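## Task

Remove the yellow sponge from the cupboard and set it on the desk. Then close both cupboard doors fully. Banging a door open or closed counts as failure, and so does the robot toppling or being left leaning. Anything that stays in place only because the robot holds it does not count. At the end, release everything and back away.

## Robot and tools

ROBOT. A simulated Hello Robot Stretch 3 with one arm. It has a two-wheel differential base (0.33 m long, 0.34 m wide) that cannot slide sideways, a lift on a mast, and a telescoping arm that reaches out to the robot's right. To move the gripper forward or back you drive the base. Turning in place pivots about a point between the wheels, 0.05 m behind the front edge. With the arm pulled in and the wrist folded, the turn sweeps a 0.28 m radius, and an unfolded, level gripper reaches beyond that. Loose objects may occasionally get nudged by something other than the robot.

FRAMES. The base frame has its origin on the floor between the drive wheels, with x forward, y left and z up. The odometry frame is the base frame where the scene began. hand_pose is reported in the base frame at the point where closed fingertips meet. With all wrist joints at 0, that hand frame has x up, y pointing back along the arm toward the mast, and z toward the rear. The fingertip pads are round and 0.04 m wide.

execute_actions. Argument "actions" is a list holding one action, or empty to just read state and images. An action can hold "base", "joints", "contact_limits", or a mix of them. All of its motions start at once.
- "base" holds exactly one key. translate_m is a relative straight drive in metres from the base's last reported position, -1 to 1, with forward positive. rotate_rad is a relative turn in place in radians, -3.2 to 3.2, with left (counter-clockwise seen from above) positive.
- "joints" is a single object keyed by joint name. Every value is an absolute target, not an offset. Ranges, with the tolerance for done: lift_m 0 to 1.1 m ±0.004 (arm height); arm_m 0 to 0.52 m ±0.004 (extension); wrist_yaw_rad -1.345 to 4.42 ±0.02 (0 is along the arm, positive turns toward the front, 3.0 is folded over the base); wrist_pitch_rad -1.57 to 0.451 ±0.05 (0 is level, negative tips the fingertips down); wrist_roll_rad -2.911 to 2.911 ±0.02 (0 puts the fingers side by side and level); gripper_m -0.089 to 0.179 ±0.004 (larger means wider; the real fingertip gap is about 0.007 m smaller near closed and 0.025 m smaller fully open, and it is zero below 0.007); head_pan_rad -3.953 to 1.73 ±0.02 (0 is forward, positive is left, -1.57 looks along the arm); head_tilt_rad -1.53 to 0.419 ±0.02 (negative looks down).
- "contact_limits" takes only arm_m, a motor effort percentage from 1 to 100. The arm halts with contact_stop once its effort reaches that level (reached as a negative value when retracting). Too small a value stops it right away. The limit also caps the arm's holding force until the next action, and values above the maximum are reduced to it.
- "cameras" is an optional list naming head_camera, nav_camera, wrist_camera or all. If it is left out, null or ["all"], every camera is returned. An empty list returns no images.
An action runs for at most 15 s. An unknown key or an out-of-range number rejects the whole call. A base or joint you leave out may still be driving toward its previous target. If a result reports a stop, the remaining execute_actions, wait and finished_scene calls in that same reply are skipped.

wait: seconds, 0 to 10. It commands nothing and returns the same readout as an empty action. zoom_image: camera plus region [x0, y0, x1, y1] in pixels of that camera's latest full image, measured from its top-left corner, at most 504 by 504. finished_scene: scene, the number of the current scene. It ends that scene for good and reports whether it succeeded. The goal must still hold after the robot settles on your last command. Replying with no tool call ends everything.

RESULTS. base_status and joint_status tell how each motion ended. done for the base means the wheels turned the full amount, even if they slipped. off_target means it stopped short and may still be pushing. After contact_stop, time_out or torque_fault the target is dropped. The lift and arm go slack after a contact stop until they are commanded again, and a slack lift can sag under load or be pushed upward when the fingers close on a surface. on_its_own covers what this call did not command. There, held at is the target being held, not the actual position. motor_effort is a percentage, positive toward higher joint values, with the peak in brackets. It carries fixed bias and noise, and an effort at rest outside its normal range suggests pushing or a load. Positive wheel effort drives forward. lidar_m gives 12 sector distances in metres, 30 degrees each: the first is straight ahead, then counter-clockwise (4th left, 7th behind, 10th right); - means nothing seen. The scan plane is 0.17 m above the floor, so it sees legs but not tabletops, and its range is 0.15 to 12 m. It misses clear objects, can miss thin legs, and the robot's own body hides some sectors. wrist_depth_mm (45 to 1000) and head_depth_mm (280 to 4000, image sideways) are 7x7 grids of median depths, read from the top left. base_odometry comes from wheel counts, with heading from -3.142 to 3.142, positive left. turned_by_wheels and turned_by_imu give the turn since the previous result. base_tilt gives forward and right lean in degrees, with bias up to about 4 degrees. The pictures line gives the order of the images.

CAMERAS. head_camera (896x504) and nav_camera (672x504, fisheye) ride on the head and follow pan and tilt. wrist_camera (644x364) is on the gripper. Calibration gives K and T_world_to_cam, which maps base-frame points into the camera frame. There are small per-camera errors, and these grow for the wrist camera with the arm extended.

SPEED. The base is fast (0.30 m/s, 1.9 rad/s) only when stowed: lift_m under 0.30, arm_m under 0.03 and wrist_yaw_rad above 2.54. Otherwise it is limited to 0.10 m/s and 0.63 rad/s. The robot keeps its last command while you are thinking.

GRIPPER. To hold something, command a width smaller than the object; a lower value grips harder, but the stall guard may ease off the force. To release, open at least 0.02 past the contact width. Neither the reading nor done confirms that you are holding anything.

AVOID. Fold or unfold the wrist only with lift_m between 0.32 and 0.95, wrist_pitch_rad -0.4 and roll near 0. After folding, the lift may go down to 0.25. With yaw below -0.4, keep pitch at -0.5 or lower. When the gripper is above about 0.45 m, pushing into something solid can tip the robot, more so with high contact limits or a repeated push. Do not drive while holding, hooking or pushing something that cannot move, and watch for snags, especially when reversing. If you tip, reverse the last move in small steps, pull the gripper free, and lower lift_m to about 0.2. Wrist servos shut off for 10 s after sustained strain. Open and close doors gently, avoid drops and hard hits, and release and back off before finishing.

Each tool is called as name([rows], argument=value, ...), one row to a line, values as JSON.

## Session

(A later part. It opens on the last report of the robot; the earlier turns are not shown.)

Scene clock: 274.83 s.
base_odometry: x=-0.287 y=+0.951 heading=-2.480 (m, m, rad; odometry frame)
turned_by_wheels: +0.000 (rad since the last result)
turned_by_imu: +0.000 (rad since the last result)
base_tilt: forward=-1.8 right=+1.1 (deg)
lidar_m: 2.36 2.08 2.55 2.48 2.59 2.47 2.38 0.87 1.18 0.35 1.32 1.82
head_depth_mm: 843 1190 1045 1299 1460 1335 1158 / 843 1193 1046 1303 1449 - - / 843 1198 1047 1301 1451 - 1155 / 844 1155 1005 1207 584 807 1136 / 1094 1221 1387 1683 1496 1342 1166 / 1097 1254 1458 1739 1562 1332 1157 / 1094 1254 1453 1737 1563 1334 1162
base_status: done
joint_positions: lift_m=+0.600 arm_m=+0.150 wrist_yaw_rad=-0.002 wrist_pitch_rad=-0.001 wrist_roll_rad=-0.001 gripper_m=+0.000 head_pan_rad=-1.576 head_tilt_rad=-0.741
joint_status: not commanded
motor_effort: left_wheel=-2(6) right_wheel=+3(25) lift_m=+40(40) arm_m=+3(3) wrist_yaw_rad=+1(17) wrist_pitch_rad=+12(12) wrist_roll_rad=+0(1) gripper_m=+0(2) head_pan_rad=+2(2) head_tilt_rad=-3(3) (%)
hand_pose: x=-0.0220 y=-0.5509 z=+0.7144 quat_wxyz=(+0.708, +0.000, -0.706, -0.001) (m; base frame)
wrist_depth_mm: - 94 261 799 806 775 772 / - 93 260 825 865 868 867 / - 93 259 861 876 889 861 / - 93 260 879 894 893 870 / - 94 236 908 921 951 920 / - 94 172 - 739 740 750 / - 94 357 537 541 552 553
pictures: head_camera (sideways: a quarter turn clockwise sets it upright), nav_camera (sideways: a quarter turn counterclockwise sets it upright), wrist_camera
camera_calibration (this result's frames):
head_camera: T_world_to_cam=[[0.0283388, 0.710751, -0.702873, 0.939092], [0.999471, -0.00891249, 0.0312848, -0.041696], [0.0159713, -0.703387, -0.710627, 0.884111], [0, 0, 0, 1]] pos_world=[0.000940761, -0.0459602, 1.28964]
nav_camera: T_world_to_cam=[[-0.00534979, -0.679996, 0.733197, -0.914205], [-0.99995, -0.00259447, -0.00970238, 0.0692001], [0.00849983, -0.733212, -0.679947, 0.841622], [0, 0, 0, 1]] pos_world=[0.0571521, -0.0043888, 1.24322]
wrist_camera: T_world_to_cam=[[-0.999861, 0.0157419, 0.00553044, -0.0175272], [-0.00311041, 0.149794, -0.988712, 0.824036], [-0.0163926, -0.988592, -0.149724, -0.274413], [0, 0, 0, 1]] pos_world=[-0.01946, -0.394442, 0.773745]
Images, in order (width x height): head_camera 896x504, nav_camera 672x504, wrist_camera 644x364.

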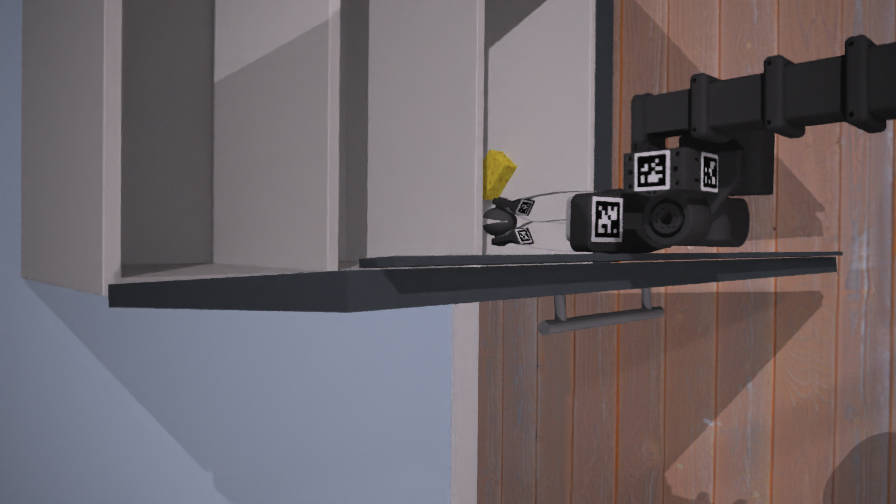

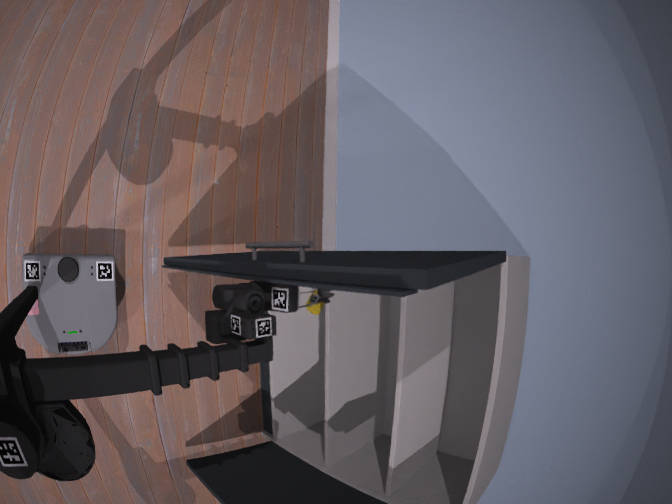

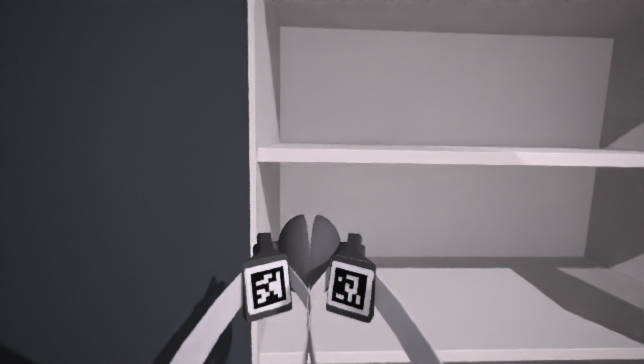

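execute_actions([
  {"base": {"translate_m": -0.17}, "joints": {"arm_m": 0.0, "wrist_pitch_rad": -0.4, "lift_m": 0.36}},
], cameras=[])

execute_actions([
  {"base": {"rotate_rad": 1.173}, "joints": {"wrist_yaw_rad": 1.6}},
], cameras=["nav_camera"])

execute_actions([
  {"base": {"translate_m": -0.325}, "joints": {"lift_m": 0.26}},
], cameras=[])

execute_actions([
  {"base": {"rotate_rad": -1.173}, "joints": {"wrist_yaw_rad": 0.85, "gripper_m": 0.13, "head_tilt_rad": -1.0}},
], cameras=["wrist_camera", "head_camera", "nav_camera"])

Scene clock: 395.33 s.
base_odometry: x=-0.153 y=+1.056 heading=-2.480 (m, m, rad; odometry frame)
turned_by_wheels: +0.000 (rad since the last result)
turned_by_imu: -0.001 (rad since the last result)
base_tilt: forward=-1.7 right=+1.1 (deg)
lidar_m: 2.53 2.23 2.55 2.49 2.59 2.29 2.21 0.72 0.92 0.85 0.39 1.81
head_depth_mm: 842 1188 1044 1259 1449 1334 1159 / 842 1189 1047 1305 1459 1332 1152 / 846 1189 1046 1294 1453 1336 1159 / 847 1191 1048 1298 1459 1328 1183 / 847 1192 1050 1275 1454 1304 1156 / 850 890 916 892 851 828 1122 / 1080 628 568 555 588 1304 1159
base_status: done
joint_positions: lift_m=+0.360 arm_m=+0.000 wrist_yaw_rad=-0.001 wrist_pitch_rad=-0.414 wrist_roll_rad=-0.001 gripper_m=+0.000 head_pan_rad=-1.576 head_tilt_rad=-0.741
joint_status: all done
motor_effort: left_wheel=-2(8) right_wheel=+3(3) lift_m=+30(34) arm_m=-2(2) wrist_yaw_rad=+0(1) wrist_pitch_rad=+8(11) wrist_roll_rad=+0(0) gripper_m=-1(2) head_pan_rad=+2(3) head_tilt_rad=-3(3) (%)
hand_pose: x=-0.0217 y=-0.3701 z=+0.3739 quat_wxyz=(+0.693, +0.145, -0.691, -0.146) (m; base frame)
wrist_depth_mm: 298 462 712 892 912 869 665 / 297 459 968 994 997 - 725 / 295 454 872 985 - 950 706 / 291 451 724 756 766 766 718 / 292 444 747 760 755 772 754 / 287 442 628 - 630 642 646 / 286 500 529 536 549 543 556
pictures: none
No camera images: the call's "cameras" was empty. Leave "cameras" out to get every camera's image.

Scene clock: 398.13 s.
base_odometry: x=-0.153 y=+1.056 heading=-1.307 (m, m, rad; odometry frame)
turned_by_wheels: +1.173 (rad since the last result)
turned_by_imu: +1.148 (rad since the last result)
base_tilt: forward=-1.8 right=+1.1 (deg)
lidar_m: 2.52 2.49 2.69 2.24 2.22 0.71 1.07 0.53 0.39 2.07 2.53 2.24
head_depth_mm: 1719 1848 1999 1885 1561 1337 1101 / 1999 2199 2301 1884 1561 1327 1162 / 2378 2649 2396 1891 1569 1326 1164 / 2419 2778 2418 1880 1560 1330 1159 / 2361 2699 2368 1891 1575 1334 1160 / 2261 2534 2377 1886 1562 1338 1161 / 2166 2419 2400 1887 1569 1331 1160
base_status: done
joint_positions: lift_m=+0.360 arm_m=+0.000 wrist_yaw_rad=+1.598 wrist_pitch_rad=-0.414 wrist_roll_rad=-0.001 gripper_m=+0.000 head_pan_rad=-1.576 head_tilt_rad=-0.741
joint_status: all done
motor_effort: left_wheel=-4(10) right_wheel=+5(9) lift_m=+31(31) arm_m=-2(2) wrist_yaw_rad=+1(1) wrist_pitch_rad=+8(8) wrist_roll_rad=+1(0) gripper_m=-2(1) head_pan_rad=+2(2) head_tilt_rad=-3(2) (%)
hand_pose: x=+0.2035 y=-0.1392 z=+0.3739 quat_wxyz=(+0.587, +0.597, -0.378, +0.395) (m; base frame)
wrist_depth_mm: - - - - - - - / - - - - - - - / - - - - - - - / 920 936 943 972 993 987 - / 724 759 749 797 779 770 790 / 602 614 620 - 639 643 655 / 514 521 528 529 542 545 550
pictures: nav_camera (sideways: a quarter turn counterclockwise sets it upright)
camera_calibration (this result's frames):
nav_camera: T_world_to_cam=[[-0.00534971, -0.679996, 0.733197, -0.914205], [-0.99995, -0.00259459, -0.00970238, 0.0692001], [0.00849992, -0.733212, -0.679947, 0.841622], [0, 0, 0, 1]] pos_world=[0.0571521, -0.00438879, 1.24322]
Images, in order (width x height): nav_camera 672x504.

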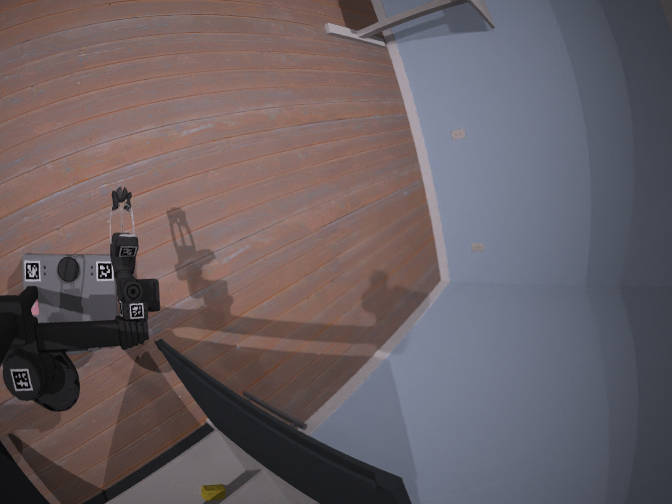

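Scene clock: 402.47 s.
base_odometry: x=-0.237 y=+1.370 heading=-1.307 (m, m, rad; odometry frame)
turned_by_wheels: +0.000 (rad since the last result)
turned_by_imu: -0.002 (rad since the last result)
base_tilt: forward=-1.8 right=+1.1 (deg)
lidar_m: 2.82 2.78 2.66 2.11 0.51 0.55 0.86 0.73 0.42 0.31 2.66 2.48
head_depth_mm: 1303 1405 451 546 728 1083 1140 / 1518 1666 430 498 643 908 1158 / 1805 2026 413 456 574 775 1113 / 2269 2593 2373 420 518 677 988 / 2452 2798 2372 384 462 646 1117 / 2372 2681 2419 1843 1563 1335 1164 / 2289 2562 2379 1894 1561 1339 1158
base_status: done
joint_positions: lift_m=+0.260 arm_m=+0.000 wrist_yaw_rad=+1.598 wrist_pitch_rad=-0.414 wrist_roll_rad=-0.001 gripper_m=+0.000 head_pan_rad=-1.576 head_tilt_rad=-0.741
joint_status: all done
motor_effort: left_wheel=-4(11) right_wheel=+5(6) lift_m=+30(32) arm_m=-1(1) wrist_yaw_rad=+1(1) wrist_pitch_rad=+8(8) wrist_roll_rad=+1(0) gripper_m=-1(1) head_pan_rad=+2(2) head_tilt_rad=-3(3) (%)
hand_pose: x=+0.2034 y=-0.1392 z=+0.2739 quat_wxyz=(+0.587, +0.597, -0.378, +0.395) (m; base frame)
wrist_depth_mm: - - - - - - - / - - - - - - - / 997 - - - - - - / 736 741 745 761 785 797 803 / 576 586 597 630 608 620 627 / 482 484 503 - 503 505 507 / 413 415 418 419 427 431 439
pictures: none
No camera images: the call's "cameras" was empty. Leave "cameras" out to get every camera's image.

Scene clock: 405.43 s.
base_odometry: x=-0.237 y=+1.370 heading=-2.480 (m, m, rad; odometry frame)
turned_by_wheels: -1.172 (rad since the last result)
turned_by_imu: -1.118 (rad since the last result)
base_tilt: forward=-1.8 right=+1.2 (deg)
lidar_m: 2.65 2.48 2.85 2.78 2.85 2.15 0.50 0.52 0.78 0.74 0.33 0.20
head_depth_mm: 875 819 747 1042 1291 1216 1111 / 883 817 1064 1038 1291 1217 - / 882 817 1060 1046 1315 1245 - / 891 818 1063 1049 1311 1253 - / 892 818 1065 1044 1322 1225 1104 / 898 820 1067 1045 1292 1024 1082 / 858 802 827 932 757 618 1099
base_status: done
joint_positions: lift_m=+0.260 arm_m=-0.001 wrist_yaw_rad=+2.141 wrist_pitch_rad=-0.408 wrist_roll_rad=+0.009 gripper_m=+0.130 head_pan_rad=-1.576 head_tilt_rad=-0.988
joint_status: wrist_yaw_rad time_out (moved +0.542 of -0.748); the others done
on_its_own: wrist_yaw_rad is held at +2.083, not at your +0.850, since a time_out; wrist_yaw_rad is at rest, and its effort (-46) is outside its rest range (-12 to +12)
motor_effort: left_wheel=+17(37) right_wheel=-9(58) lift_m=+32(32) arm_m=+7(10) wrist_yaw_rad=-46(86) wrist_pitch_rad=+4(8) wrist_roll_rad=-6(7) gripper_m=+15(100) head_pan_rad=+3(1) head_tilt_rad=-3(17) (%)
hand_pose: x=+0.1686 y=-0.0226 z=+0.2751 quat_wxyz=(+0.457, +0.679, -0.208, +0.536) (m; base frame)
wrist_depth_mm: - - - - - - 88 / - - - - - 101 94 / - - - - - 108 103 / 756 755 765 769 774 116 113 / 601 617 605 601 635 126 125 / 491 - 496 502 - 141 138 / 419 407 422 425 399 161 152
pictures: head_camera (sideways: a quarter turn clockwise sets it upright), nav_camera (sideways: a quarter turn counterclockwise sets it upright), wrist_camera
camera_calibration (this result's frames):
head_camera: T_world_to_cam=[[0.0291571, 0.861043, -0.507696, 0.684793], [0.999429, -0.01644, 0.0295156, -0.0393826], [0.0170677, -0.508267, -0.861031, 1.07966], [0, 0, 0, 1]] pos_world=[0.000966283, -0.0415293, 1.27845]
nav_camera: T_world_to_cam=[[-0.00621507, -0.83864, 0.544651, -0.668528], [-0.999935, 0.0000048672, -0.0114029, 0.0714104], [0.00956024, -0.544687, -0.838585, 1.0479], [0, 0, 0, 1]] pos_world=[0.0572327, 0.010122, 1.24368]
wrist_camera: T_world_to_cam=[[0.526929, -0.849909, 0.000890734, -0.108566], [-0.449537, -0.279594, -0.848377, 0.338134], [0.721292, 0.446634, -0.529392, 0.197707], [0, 0, 0, 1]] pos_world=[0.0666056, -0.0860338, 0.391626]
Images, in order (width x height): head_camera 896x504, nav_camera 672x504, wrist_camera 644x364.

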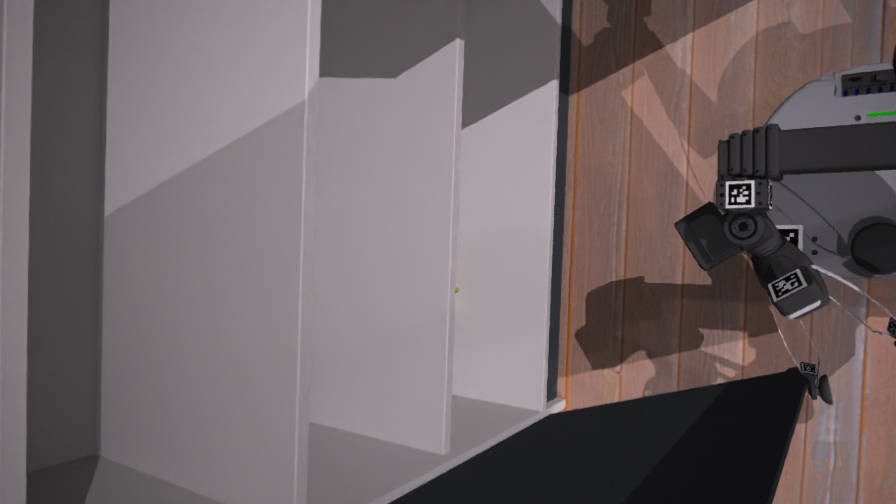

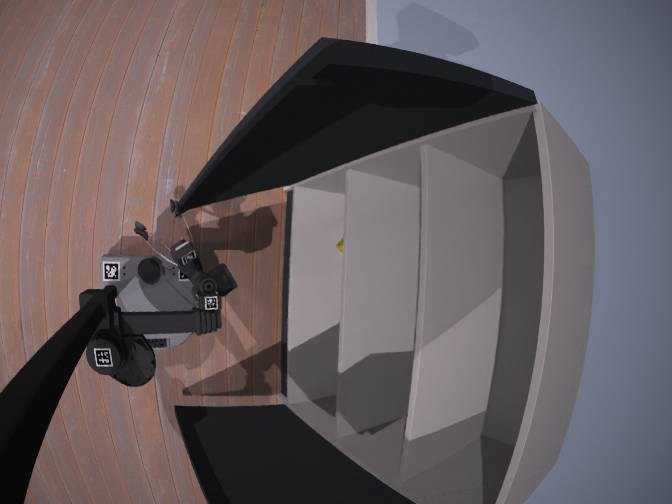

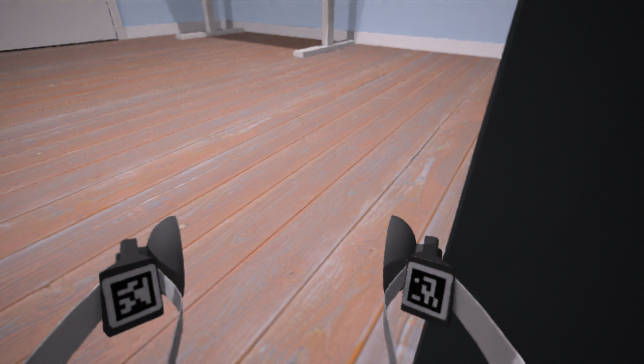

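execute_actions([
  {"joints": {"wrist_yaw_rad": 2.45, "gripper_m": 0.0}},
], cameras=["head_camera", "nav_camera"])

Scene clock: 414.50 s.
base_odometry: x=-0.237 y=+1.370 heading=-2.480 (m, m, rad; odometry frame)
turned_by_wheels: +0.000 (rad since the last result)
turned_by_imu: -0.001 (rad since the last result)
base_tilt: forward=-1.7 right=+1.1 (deg)
lidar_m: 2.65 2.47 2.85 2.77 2.86 2.15 0.50 0.52 0.78 0.74 0.33 0.20
head_depth_mm: 878 817 745 1041 1292 1221 1105 / 881 818 1063 1040 1289 1219 - / 887 818 1062 1041 1322 1242 - / 890 817 1067 1043 1317 1257 - / 897 819 1065 1047 1316 1223 1113 / 897 820 1060 1045 1282 1025 1079 / 856 802 826 934 758 619 1096
base_status: not commanded
joint_positions: lift_m=+0.260 arm_m=+0.000 wrist_yaw_rad=+2.448 wrist_pitch_rad=-0.412 wrist_roll_rad=+0.004 gripper_m=+0.000 head_pan_rad=-1.576 head_tilt_rad=-0.988
joint_status: all done
motor_effort: left_wheel=+6(9) right_wheel=-4(6) lift_m=+32(32) arm_m=+2(4) wrist_yaw_rad=+0(12) wrist_pitch_rad=+7(7) wrist_roll_rad=-3(4) gripper_m=-2(81) head_pan_rad=+1(2) head_tilt_rad=-3(3) (%)
hand_pose: x=+0.1227 y=+0.0283 z=+0.2742 quat_wxyz=(+0.372, +0.701, -0.100, +0.601) (m; base frame)
wrist_depth_mm: - - - - - - - / - - - - - - - / 989 991 - - - - - / 729 726 751 772 774 792 801 / 587 584 595 621 603 619 623 / 488 491 502 - 499 505 508 / 430 427 422 425 429 431 133
pictures: head_camera (sideways: a quarter turn clockwise sets it upright), nav_camera (sideways: a quarter turn counterclockwise sets it upright)
camera_calibration (this result's frames):
head_camera: T_world_to_cam=[[0.0291571, 0.861043, -0.507695, 0.684792], [0.999429, -0.01644, 0.0295156, -0.0393826], [0.0170677, -0.508266, -0.861031, 1.07966], [0, 0, 0, 1]] pos_world=[0.000966284, -0.0415293, 1.27845]
nav_camera: T_world_to_cam=[[-0.00621507, -0.83864, 0.54465, -0.668528], [-0.999935, 0.000004876, -0.0114029, 0.0714104], [0.00956024, -0.544686, -0.838586, 1.0479], [0, 0, 0, 1]] pos_world=[0.0572327, 0.0101221, 1.24368]
Images, in order (width x height): head_camera 896x504, nav_camera 672x504.

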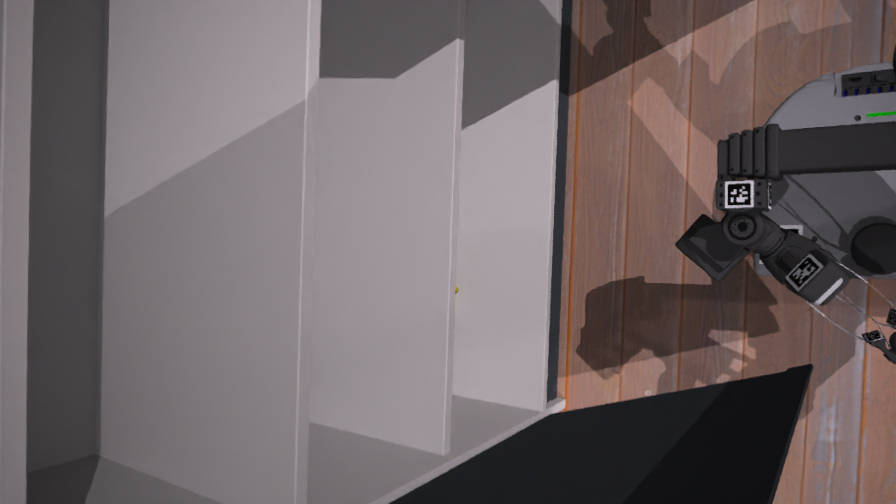

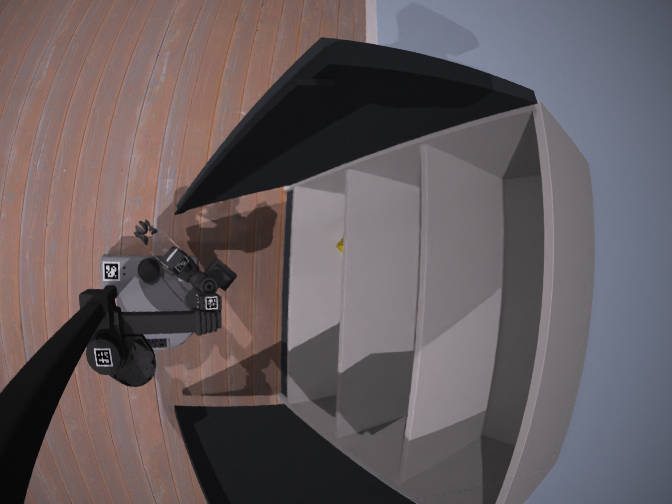

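execute_actions([
  {"base": {"translate_m": -0.10}},
], cameras=[])

execute_actions([
  {"base": {"rotate_rad": -0.025}, "joints": {"wrist_yaw_rad": 0.85}},
], cameras=["nav_camera"])

execute_actions([
  {"base": {"translate_m": 0.07}, "joints": {"arm_m": 0.30, "lift_m": 0.22, "gripper_m": 0.12, "wrist_pitch_rad": -0.43}, "contact_limits": {"arm_m": 12}},
], cameras=["wrist_camera", "nav_camera", "head_camera"])

Scene clock: 434.77 s.
base_odometry: x=-0.158 y=+1.431 heading=-2.480 (m, m, rad; odometry frame)
turned_by_wheels: +0.000 (rad since the last result)
turned_by_imu: -0.001 (rad since the last result)
base_tilt: forward=-1.8 right=+1.2 (deg)
lidar_m: 2.76 2.56 2.86 2.78 2.72 2.04 0.40 0.42 0.64 0.76 0.54 0.30
head_depth_mm: 872 816 746 1023 1288 1222 1103 / 878 816 744 1041 1292 1215 - / 879 817 1064 1045 1315 1241 - / 886 818 1059 1045 1326 1254 - / 892 818 1065 1045 1313 1219 1112 / 897 819 1066 1047 1321 1224 1109 / 898 822 1065 1045 1192 969 1078
base_status: done
joint_positions: lift_m=+0.260 arm_m=+0.000 wrist_yaw_rad=+2.448 wrist_pitch_rad=-0.413 wrist_roll_rad=+0.004 gripper_m=+0.000 head_pan_rad=-1.576 head_tilt_rad=-0.988
joint_status: not commanded
motor_effort: left_wheel=+4(6) right_wheel=-2(9) lift_m=+32(32) arm_m=+2(2) wrist_yaw_rad=+1(1) wrist_pitch_rad=+8(7) wrist_roll_rad=-2(2) gripper_m=-1(2) head_pan_rad=+3(2) head_tilt_rad=-3(3) (%)
hand_pose: x=+0.1226 y=+0.0282 z=+0.2740 quat_wxyz=(+0.372, +0.701, -0.099, +0.600) (m; base frame)
wrist_depth_mm: - - - - - - - / - - - - - - - / 984 - - - - - - / 743 746 749 756 776 781 792 / 584 587 597 633 611 625 624 / 485 484 503 - 506 507 227 / 424 427 419 425 425 430 229
pictures: none
No camera images: the call's "cameras" was empty. Leave "cameras" out to get every camera's image.

Scene clock: 436.57 s.
base_odometry: x=-0.158 y=+1.431 heading=-2.505 (m, m, rad; odometry frame)
turned_by_wheels: -0.025 (rad since the last result)
turned_by_imu: -0.025 (rad since the last result)
base_tilt: forward=-1.8 right=+1.2 (deg)
lidar_m: 2.76 2.56 2.87 2.78 2.78 2.06 0.40 0.41 0.62 0.77 0.57 0.29
head_depth_mm: 877 817 1063 1044 1290 1214 1109 / 879 820 1060 1040 1316 1222 - / 884 817 1063 1036 1315 1251 - / 888 818 1063 1045 1319 1258 - / 886 819 1064 1042 1314 1205 1112 / 888 819 1062 1051 1322 1222 1111 / 892 819 1064 1044 1267 1005 1082
base_status: done
joint_positions: lift_m=+0.260 arm_m=+0.000 wrist_yaw_rad=+0.852 wrist_pitch_rad=-0.413 wrist_roll_rad=+0.002 gripper_m=+0.000 head_pan_rad=-1.576 head_tilt_rad=-0.988
joint_status: all done
motor_effort: left_wheel=+4(10) right_wheel=-3(6) lift_m=+31(32) arm_m=+2(2) wrist_yaw_rad=-3(3) wrist_pitch_rad=+7(7) wrist_roll_rad=-2(2) gripper_m=-1(1) head_pan_rad=+3(2) head_tilt_rad=-3(3) (%)
hand_pose: x=+0.1479 y=-0.2930 z=+0.2740 quat_wxyz=(+0.690, +0.418, -0.571, +0.153) (m; base frame)
wrist_depth_mm: 218 265 354 479 640 629 542 / 227 278 378 528 719 660 563 / 236 289 401 582 687 668 579 / 245 304 424 561 527 540 550 / 254 319 511 571 450 424 432 / 263 335 498 - 465 365 353 / 278 414 418 422 428 392 309
pictures: nav_camera (sideways: a quarter turn counterclockwise sets it upright)
camera_calibration (this result's frames):
nav_camera: T_world_to_cam=[[-0.00621527, -0.83864, 0.54465, -0.668528], [-0.999935, 0.0000051151, -0.0114029, 0.0714104], [0.00956011, -0.544686, -0.838586, 1.0479], [0, 0, 0, 1]] pos_world=[0.0572327, 0.0101221, 1.24368]
Images, in order (width x height): nav_camera 672x504.

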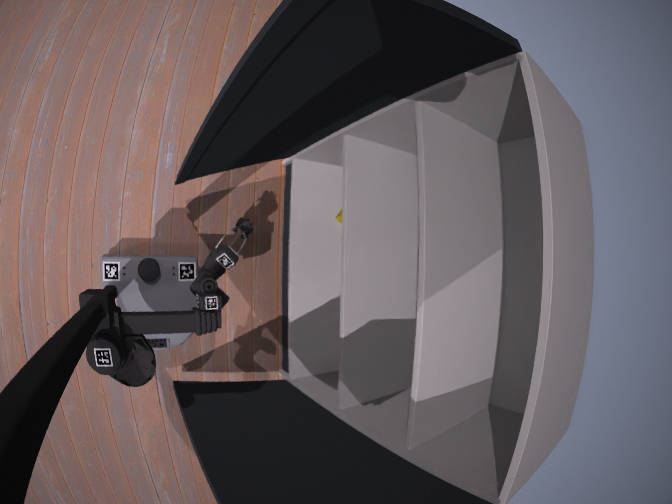

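Scene clock: 440.00 s.
base_odometry: x=-0.215 y=+1.389 heading=-2.504 (m, m, rad; odometry frame)
turned_by_wheels: +0.000 (rad since the last result)
turned_by_imu: +0.000 (rad since the last result)
base_tilt: forward=-1.8 right=+1.2 (deg)
lidar_m: 2.69 2.50 2.86 2.78 2.88 2.13 0.47 0.49 0.73 0.74 0.42 0.23
head_depth_mm: 878 819 1062 1041 1309 1216 1106 / 880 818 1059 1044 1320 1218 - / 883 815 1058 1046 1325 1216 - / 886 820 1059 1037 1339 1218 - / 891 818 1066 1040 1312 1223 1112 / 891 821 1066 1042 1320 1198 1096 / 890 823 938 1009 939 751 1082
base_status: done
joint_positions: lift_m=+0.220 arm_m=+0.300 wrist_yaw_rad=+0.850 wrist_pitch_rad=-0.443 wrist_roll_rad=+0.002 gripper_m=+0.120 head_pan_rad=-1.576 head_tilt_rad=-0.988
joint_status: all done
motor_effort: left_wheel=+4(11) right_wheel=-3(4) lift_m=+30(31) arm_m=+2(3) wrist_yaw_rad=-1(2) wrist_pitch_rad=+7(9) wrist_roll_rad=-2(2) gripper_m=+1(83) head_pan_rad=+2(2) head_tilt_rad=-4(4) (%)
contact_limits: arm_m 12 (drawing in: default 17, maximum 29; extending or still: default 25, maximum 40)
hand_pose: x=+0.1447 y=-0.5907 z=+0.2273 quat_wxyz=(+0.692, +0.426, -0.565, +0.142) (m; base frame)
wrist_depth_mm: 229 261 313 388 446 374 316 / 245 276 336 428 483 392 330 / 262 294 363 470 499 411 345 / 276 315 379 418 357 411 359 / 283 324 329 332 311 329 345 / 396 - 275 277 280 291 289 / 364 347 236 238 240 238 245
pictures: head_camera (sideways: a quarter turn clockwise sets it upright), nav_camera (sideways: a quarter turn counterclockwise sets it upright), wrist_camera
camera_calibration (this result's frames):
head_camera: T_world_to_cam=[[0.0291569, 0.861043, -0.507695, 0.684792], [0.999429, -0.0164397, 0.0295156, -0.0393826], [0.0170678, -0.508266, -0.861031, 1.07966], [0, 0, 0, 1]] pos_world=[0.000966293, -0.0415293, 1.27845]
nav_camera: T_world_to_cam=[[-0.00621487, -0.83864, 0.54465, -0.668528], [-0.999935, 0.0000046376, -0.0114029, 0.0714104], [0.00956037, -0.544686, -0.838586, 1.0479], [0, 0, 0, 1]] pos_world=[0.0572327, 0.0101221, 1.24368]
wrist_camera: T_world_to_cam=[[-0.668506, -0.743666, 0.00783604, -0.344598], [-0.419822, 0.368653, -0.829364, 0.502304], [0.613881, -0.557724, -0.558653, -0.127635], [0, 0, 0, 1]] pos_world=[0.0588655, -0.512627, 0.34799]
Images, in order (width x height): head_camera 896x504, nav_camera 672x504, wrist_camera 644x364.

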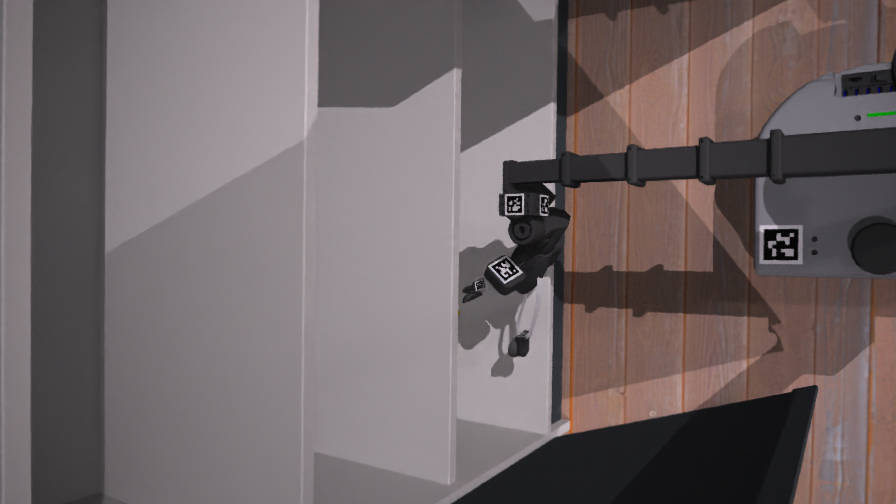

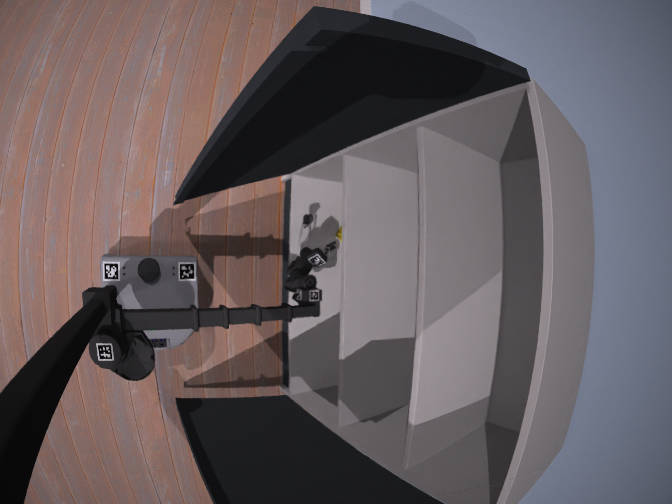

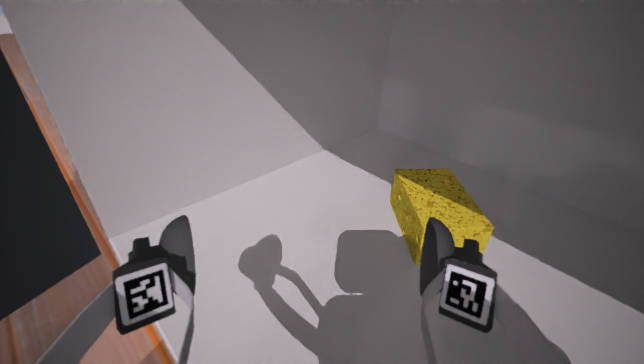

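execute_actions([
  {"base": {"translate_m": 0.0145}, "joints": {"arm_m": 0.48, "lift_m": 0.19, "wrist_yaw_rad": 0.91}, "contact_limits": {"arm_m": 12}},
], cameras=["wrist_camera"])

Scene clock: 476.00 s.
base_odometry: x=-0.226 y=+1.381 heading=-2.504 (m, m, rad; odometry frame)
turned_by_wheels: +0.000 (rad since the last result)
turned_by_imu: -0.001 (rad since the last result)
base_tilt: forward=-1.8 right=+1.1 (deg)
lidar_m: 2.67 2.48 2.86 2.78 2.90 2.14 0.48 0.50 0.74 0.74 0.39 0.22
head_depth_mm: 879 818 1057 1040 1311 1221 1106 / 882 814 1062 1040 1313 1219 - / 882 817 1062 1045 1316 1231 - / 887 818 1062 1044 1318 1219 - / 890 819 1068 1045 1319 1221 1110 / 890 820 1066 1046 1310 1185 1082 / 884 822 900 1007 874 696 1083
base_status: done
joint_positions: lift_m=+0.190 arm_m=+0.480 wrist_yaw_rad=+0.909 wrist_pitch_rad=-0.443 wrist_roll_rad=+0.002 gripper_m=+0.120 head_pan_rad=-1.576 head_tilt_rad=-0.988
joint_status: all done
motor_effort: left_wheel=+4(10) right_wheel=-3(6) lift_m=+31(30) arm_m=+2(4) wrist_yaw_rad=+1(3) wrist_pitch_rad=+8(7) wrist_roll_rad=-2(2) gripper_m=+0(0) head_pan_rad=+2(3) head_tilt_rad=-4(4) (%)
contact_limits: arm_m 12 (drawing in: default 17, maximum 29; extending or still: default 25, maximum 40)
hand_pose: x=+0.1529 y=-0.7608 z=+0.1973 quat_wxyz=(+0.688, +0.443, -0.552, +0.162) (m; base frame)
wrist_depth_mm: 211 240 283 332 281 225 190 / 225 253 303 358 297 238 198 / 237 271 326 392 315 248 206 / 250 290 338 360 332 262 214 / 261 281 283 222 293 273 225 / 233 - 238 185 228 250 232 / 206 198 205 158 196 206 212
pictures: wrist_camera
camera_calibration (this result's frames):
wrist_camera: T_world_to_cam=[[-0.623987, -0.781395, 0.00783605, -0.500842], [-0.440612, 0.343536, -0.829364, 0.527654], [0.645369, -0.520965, -0.558654, -0.221145], [0, 0, 0, 1]] pos_world=[0.0626912, -0.687833, 0.317998]
Images, in order (width x height): wrist_camera 644x364.

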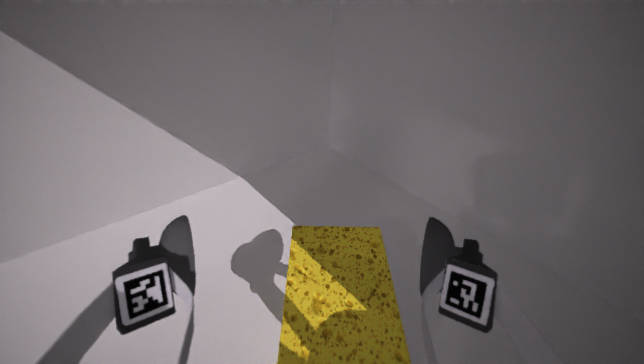

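execute_actions([
  {"base": {"translate_m": -0.007}, "joints": {"arm_m": 0.496, "lift_m": 0.138}, "contact_limits": {"arm_m": 12}},
], cameras=["wrist_camera"])

Scene clock: 493.57 s.
base_odometry: x=-0.221 y=+1.385 heading=-2.504 (m, m, rad; odometry frame)
turned_by_wheels: +0.000 (rad since the last result)
turned_by_imu: +0.000 (rad since the last result)
base_tilt: forward=-1.8 right=+1.1 (deg)
lidar_m: 2.68 2.49 2.87 2.79 2.89 2.13 0.47 0.50 0.73 0.74 0.40 0.22
head_depth_mm: 879 815 1058 1039 1310 1219 1106 / 881 815 1062 1041 1318 1216 - / 884 817 1061 1021 1312 1245 - / 886 819 1065 1028 1318 1223 - / 887 820 1068 1046 1321 1222 1106 / 888 819 1069 1045 1315 1192 1077 / 889 823 916 1007 906 721 1081
base_status: done
joint_positions: lift_m=+0.138 arm_m=+0.496 wrist_yaw_rad=+0.909 wrist_pitch_rad=-0.443 wrist_roll_rad=+0.002 gripper_m=+0.120 head_pan_rad=-1.576 head_tilt_rad=-0.988
joint_status: all done
motor_effort: left_wheel=+4(6) right_wheel=-3(10) lift_m=+30(32) arm_m=+2(3) wrist_yaw_rad=+0(1) wrist_pitch_rad=+7(8) wrist_roll_rad=-1(1) gripper_m=+0(1) head_pan_rad=+1(2) head_tilt_rad=-3(4) (%)
contact_limits: arm_m 12 (drawing in: default 17, maximum 29; extending or still: default 25, maximum 40)
hand_pose: x=+0.1529 y=-0.7768 z=+0.1453 quat_wxyz=(+0.688, +0.443, -0.552, +0.162) (m; base frame)
wrist_depth_mm: 217 245 288 327 260 213 178 / 229 260 311 356 277 222 185 / 243 277 320 348 294 234 192 / 246 256 258 180 267 244 201 / 203 212 196 145 212 217 206 / 171 - 124 120 166 182 181 / - 145 125 120 147 152 155
pictures: wrist_camera
camera_calibration (this result's frames):
wrist_camera: T_world_to_cam=[[-0.623986, -0.781396, 0.00783592, -0.512938], [-0.440612, 0.343535, -0.829364, 0.490019], [0.64537, -0.520964, -0.558654, -0.258533], [0, 0, 0, 1]] pos_world=[0.0626913, -0.703833, 0.265993]
Images, in order (width x height): wrist_camera 644x364.

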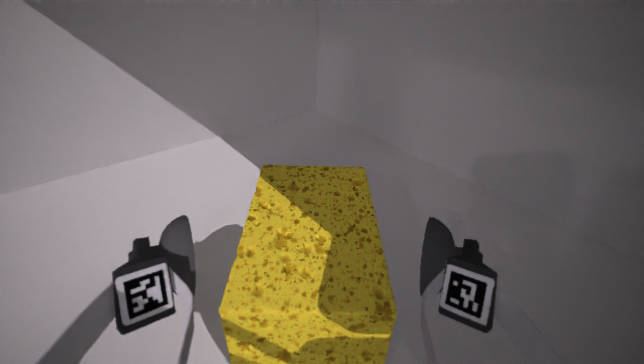

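execute_actions([
  {"joints": {"gripper_m": 0.025}},
], cameras=[])

execute_actions([
  {"joints": {"lift_m": 0.19}},
], cameras=["wrist_camera"])

Scene clock: 500.67 s.
base_odometry: x=-0.221 y=+1.385 heading=-2.504 (m, m, rad; odometry frame)
turned_by_wheels: +0.000 (rad since the last result)
turned_by_imu: -0.001 (rad since the last result)
base_tilt: forward=-1.7 right=+1.1 (deg)
lidar_m: 2.68 2.50 2.86 2.78 2.90 2.13 0.47 0.49 0.73 0.74 0.40 0.22
head_depth_mm: 878 817 1059 1041 1318 1218 1103 / 881 816 1062 1041 1321 1225 - / 887 816 1058 1025 1318 1239 - / 884 816 1060 1041 1319 1220 - / 890 821 1060 1042 1309 1216 1111 / 891 819 1065 1044 1313 1189 1081 / 891 822 921 1006 906 721 1080
base_status: not commanded
joint_positions: lift_m=+0.138 arm_m=+0.496 wrist_yaw_rad=+0.909 wrist_pitch_rad=-0.443 wrist_roll_rad=+0.002 gripper_m=+0.026 head_pan_rad=-1.576 head_tilt_rad=-0.988
joint_status: all done
motor_effort: left_wheel=+4(4) right_wheel=-2(2) lift_m=+30(31) arm_m=+3(2) wrist_yaw_rad=+0(0) wrist_pitch_rad=+8(8) wrist_roll_rad=-1(2) gripper_m=-19(93) head_pan_rad=+2(1) head_tilt_rad=-4(4) (%)
hand_pose: x=+0.1529 y=-0.7768 z=+0.1453 quat_wxyz=(+0.688, +0.443, -0.552, +0.162) (m; base frame)
wrist_depth_mm: 217 247 289 328 261 211 178 / 228 261 311 357 279 222 186 / 241 279 321 348 296 232 193 / 245 255 258 179 268 245 201 / 204 206 155 145 217 215 205 / 172 175 120 120 123 180 181 / 147 148 127 119 148 154 155
pictures: none
No camera images: the call's "cameras" was empty. Leave "cameras" out to get every camera's image.

Scene clock: 501.97 s.
base_odometry: x=-0.221 y=+1.385 heading=-2.504 (m, m, rad; odometry frame)
turned_by_wheels: +0.000 (rad since the last result)
turned_by_imu: +0.000 (rad since the last result)
base_tilt: forward=-1.8 right=+1.1 (deg)
lidar_m: 2.69 2.49 2.87 2.78 2.89 2.13 0.47 0.50 0.73 0.94 0.40 0.22
head_depth_mm: 879 817 1060 1040 1311 1222 1109 / 879 815 1061 1041 1311 1219 - / 884 818 1064 1033 1321 1240 - / 885 816 1063 1041 1312 1225 - / 888 817 1064 1042 1311 1222 1110 / 891 820 1065 1044 1309 1187 1081 / 890 822 914 1008 905 722 1082
base_status: not commanded
joint_positions: lift_m=+0.190 arm_m=+0.496 wrist_yaw_rad=+0.909 wrist_pitch_rad=-0.444 wrist_roll_rad=+0.002 gripper_m=+0.026 head_pan_rad=-1.576 head_tilt_rad=-0.988
joint_status: all done
motor_effort: left_wheel=+4(4) right_wheel=-2(2) lift_m=+49(49) arm_m=+3(2) wrist_yaw_rad=+0(0) wrist_pitch_rad=+8(8) wrist_roll_rad=-1(2) gripper_m=-17(18) head_pan_rad=+2(2) head_tilt_rad=-3(4) (%)
hand_pose: x=+0.1529 y=-0.7767 z=+0.1966 quat_wxyz=(+0.688, +0.443, -0.552, +0.162) (m; base frame)
wrist_depth_mm: 216 245 287 328 263 212 178 / 228 259 311 354 279 222 185 / 240 277 335 385 294 234 193 / 257 297 334 182 317 246 202 / 265 280 157 145 293 260 211 / 233 238 120 120 123 245 222 / 200 200 126 119 201 209 209
pictures: wrist_camera
camera_calibration (this result's frames):
wrist_camera: T_world_to_cam=[[-0.623982, -0.781399, 0.00784325, -0.513346], [-0.441012, 0.343846, -0.829022, 0.532709], [0.645101, -0.520754, -0.55916, -0.229536], [0, 0, 0, 1]] pos_world=[0.062686, -0.70383, 0.317306]
Images, in order (width x height): wrist_camera 644x364.

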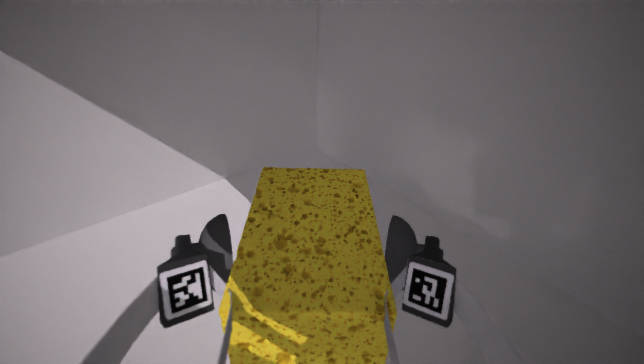

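execute_actions([
  {"joints": {"arm_m": 0.27}, "base": {"translate_m": -0.05}},
], cameras=[])

execute_actions([
  {"joints": {"arm_m": 0.0, "lift_m": 0.33, "wrist_yaw_rad": 1.7, "wrist_pitch_rad": -0.4}, "base": {"translate_m": -0.08}},
], cameras=["nav_camera"])

execute_actions([
  {"joints": {"wrist_yaw_rad": 2.7, "lift_m": 0.285}, "base": {"rotate_rad": 0.65}},
], cameras=["nav_camera", "wrist_camera"])

Scene clock: 555.70 s.
base_odometry: x=-0.181 y=+1.415 heading=-2.504 (m, m, rad; odometry frame)
turned_by_wheels: +0.000 (rad since the last result)
turned_by_imu: -0.001 (rad since the last result)
base_tilt: forward=-1.9 right=+1.2 (deg)
lidar_m: 2.73 2.54 2.88 2.78 2.82 2.08 0.42 0.44 0.66 0.94 0.51 0.27
head_depth_mm: 879 818 1057 1044 1293 1220 1107 / 883 815 1066 1043 1318 1215 - / 882 821 1063 1041 1295 1238 - / 887 819 1063 1042 1319 1224 - / 889 820 1065 1042 1316 1222 1109 / 885 819 1063 1044 1312 1225 1097 / 887 825 1043 1044 1133 904 1082
base_status: done
joint_positions: lift_m=+0.190 arm_m=+0.270 wrist_yaw_rad=+0.910 wrist_pitch_rad=-0.444 wrist_roll_rad=+0.002 gripper_m=+0.026 head_pan_rad=-1.576 head_tilt_rad=-0.988
joint_status: all done
motor_effort: left_wheel=+4(6) right_wheel=-2(11) lift_m=+49(49) arm_m=-2(2) wrist_yaw_rad=-1(1) wrist_pitch_rad=+8(8) wrist_roll_rad=-1(2) gripper_m=-19(18) head_pan_rad=+2(2) head_tilt_rad=-3(4) (%)
hand_pose: x=+0.1530 y=-0.5510 z=+0.1965 quat_wxyz=(+0.688, +0.443, -0.552, +0.162) (m; base frame)
wrist_depth_mm: 258 289 338 414 492 411 346 / 269 315 367 449 532 432 357 / 280 335 396 452 486 438 372 / 290 348 353 183 363 370 368 / 314 443 156 145 304 294 299 / 380 388 120 120 123 246 249 / 328 328 126 119 202 209 211
pictures: none
No camera images: the call's "cameras" was empty. Leave "cameras" out to get every camera's image.

Scene clock: 558.90 s.
base_odometry: x=-0.116 y=+1.462 heading=-2.504 (m, m, rad; odometry frame)
turned_by_wheels: +0.000 (rad since the last result)
turned_by_imu: +0.000 (rad since the last result)
base_tilt: forward=-1.7 right=+1.1 (deg)
lidar_m: 0.35 2.60 2.87 2.78 2.71 2.00 0.35 0.36 0.54 0.94 0.67 0.35
head_depth_mm: 872 813 1062 1043 1215 1182 1094 / 880 814 1062 1041 1318 1228 - / 882 816 1066 1043 1318 1257 - / 884 818 1060 1043 1313 1259 - / 885 820 1061 1041 1321 1245 1103 / 885 818 1063 1044 1323 1220 1083 / 888 824 1061 1048 1300 1188 1083
base_status: done
joint_positions: lift_m=+0.330 arm_m=+0.000 wrist_yaw_rad=+1.699 wrist_pitch_rad=-0.420 wrist_roll_rad=+0.002 gripper_m=+0.026 head_pan_rad=-1.576 head_tilt_rad=-0.988
joint_status: all done
motor_effort: left_wheel=+4(6) right_wheel=-3(8) lift_m=+49(50) arm_m=-2(1) wrist_yaw_rad=+0(0) wrist_pitch_rad=+11(12) wrist_roll_rad=-2(2) gripper_m=-17(17) head_pan_rad=+2(2) head_tilt_rad=-3(4) (%)
hand_pose: x=+0.2010 y=-0.1166 z=+0.3420 quat_wxyz=(+0.567, +0.617, -0.346, +0.421) (m; base frame)
wrist_depth_mm: - - - 246 267 286 310 / - - - 267 293 315 343 / - - - 293 322 350 379 / 863 876 871 183 358 390 440 / 691 686 157 145 391 450 491 / 567 590 120 121 123 590 525 / 484 489 126 119 487 502 485
pictures: nav_camera (sideways: a quarter turn counterclockwise sets it upright)
camera_calibration (this result's frames):
nav_camera: T_world_to_cam=[[-0.00621507, -0.83864, 0.54465, -0.668528], [-0.999935, 0.0000048767, -0.0114029, 0.0714104], [0.00956024, -0.544686, -0.838586, 1.0479], [0, 0, 0, 1]] pos_world=[0.0572327, 0.0101221, 1.24368]
Images, in order (width x height): nav_camera 672x504.

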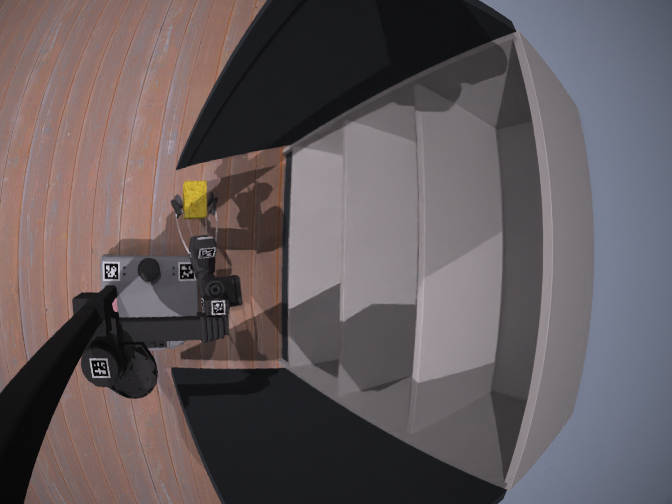

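Scene clock: 560.80 s.
base_odometry: x=-0.116 y=+1.462 heading=-1.854 (m, m, rad; odometry frame)
turned_by_wheels: +0.650 (rad since the last result)
turned_by_imu: +0.635 (rad since the last result)
base_tilt: forward=-1.8 right=+1.1 (deg)
lidar_m: 2.61 2.82 2.78 2.44 1.96 0.35 0.38 0.63 0.94 0.55 0.35 2.81
head_depth_mm: 898 818 732 985 1222 1215 1111 / 928 820 1083 1024 1286 1220 - / 851 819 1118 1337 1333 1252 - / 734 825 1066 1355 1360 1263 - / 642 744 868 1033 1299 1220 1107 / 526 586 659 750 865 1190 1108 / 442 482 530 586 717 1232 1111
base_status: done
joint_positions: lift_m=+0.285 arm_m=+0.000 wrist_yaw_rad=+2.698 wrist_pitch_rad=-0.419 wrist_roll_rad=+0.002 gripper_m=+0.026 head_pan_rad=-1.576 head_tilt_rad=-0.988
joint_status: all done
motor_effort: left_wheel=-4(13) right_wheel=+4(11) lift_m=+30(44) arm_m=-2(2) wrist_yaw_rad=+1(1) wrist_pitch_rad=+11(11) wrist_roll_rad=-2(2) gripper_m=-18(18) head_pan_rad=+1(2) head_tilt_rad=-4(5) (%)
hand_pose: x=+0.0750 y=+0.0573 z=+0.2978 quat_wxyz=(+0.296, +0.707, -0.009, +0.642) (m; base frame)
wrist_depth_mm: - - - - - - - / - - - - - - - / - - - - - - - / 783 777 778 183 815 830 836 / 615 617 157 145 664 654 658 / 529 524 119 120 123 538 545 / - - 119 118 436 455 459
pictures: nav_camera (sideways: a quarter turn counterclockwise sets it upright), wrist_camera
camera_calibration (this result's frames):
nav_camera: T_world_to_cam=[[-0.0062151, -0.8387, 0.544558, -0.668407], [-0.999935, 0.0000057717, -0.0114035, 0.0714112], [0.00956095, -0.544594, -0.838645, 1.04798], [0, 0, 0, 1]] pos_world=[0.0572327, 0.0101285, 1.24368]
wrist_camera: T_world_to_cam=[[0.897996, -0.43994, 0.00755266, -0.0446554], [-0.231085, -0.486153, -0.842766, 0.331407], [0.374438, 0.755055, -0.538227, 0.252543], [0, 0, 0, 1]] pos_world=[0.0221218, -0.0492146, 0.415561]
Images, in order (width x height): nav_camera 672x504, wrist_camera 644x364.

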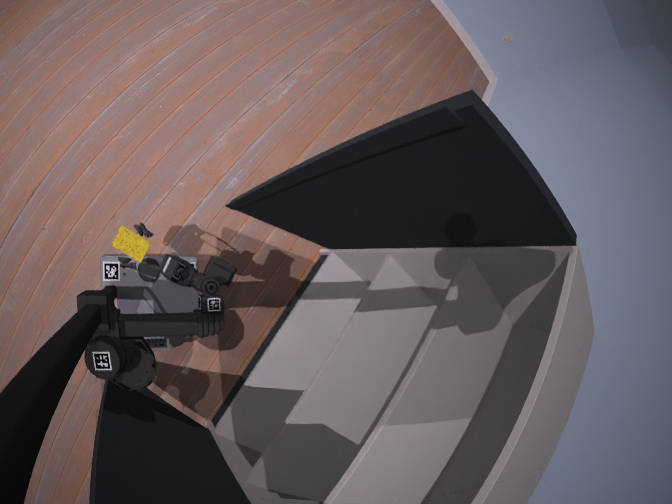

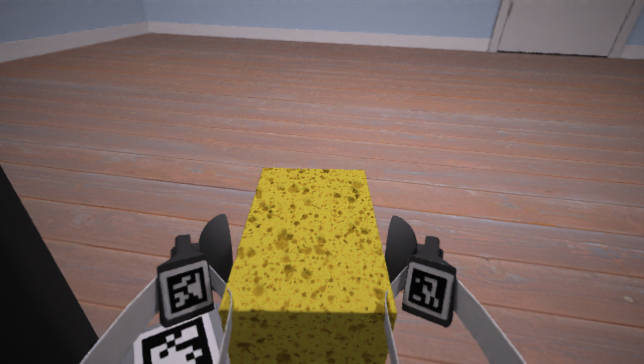

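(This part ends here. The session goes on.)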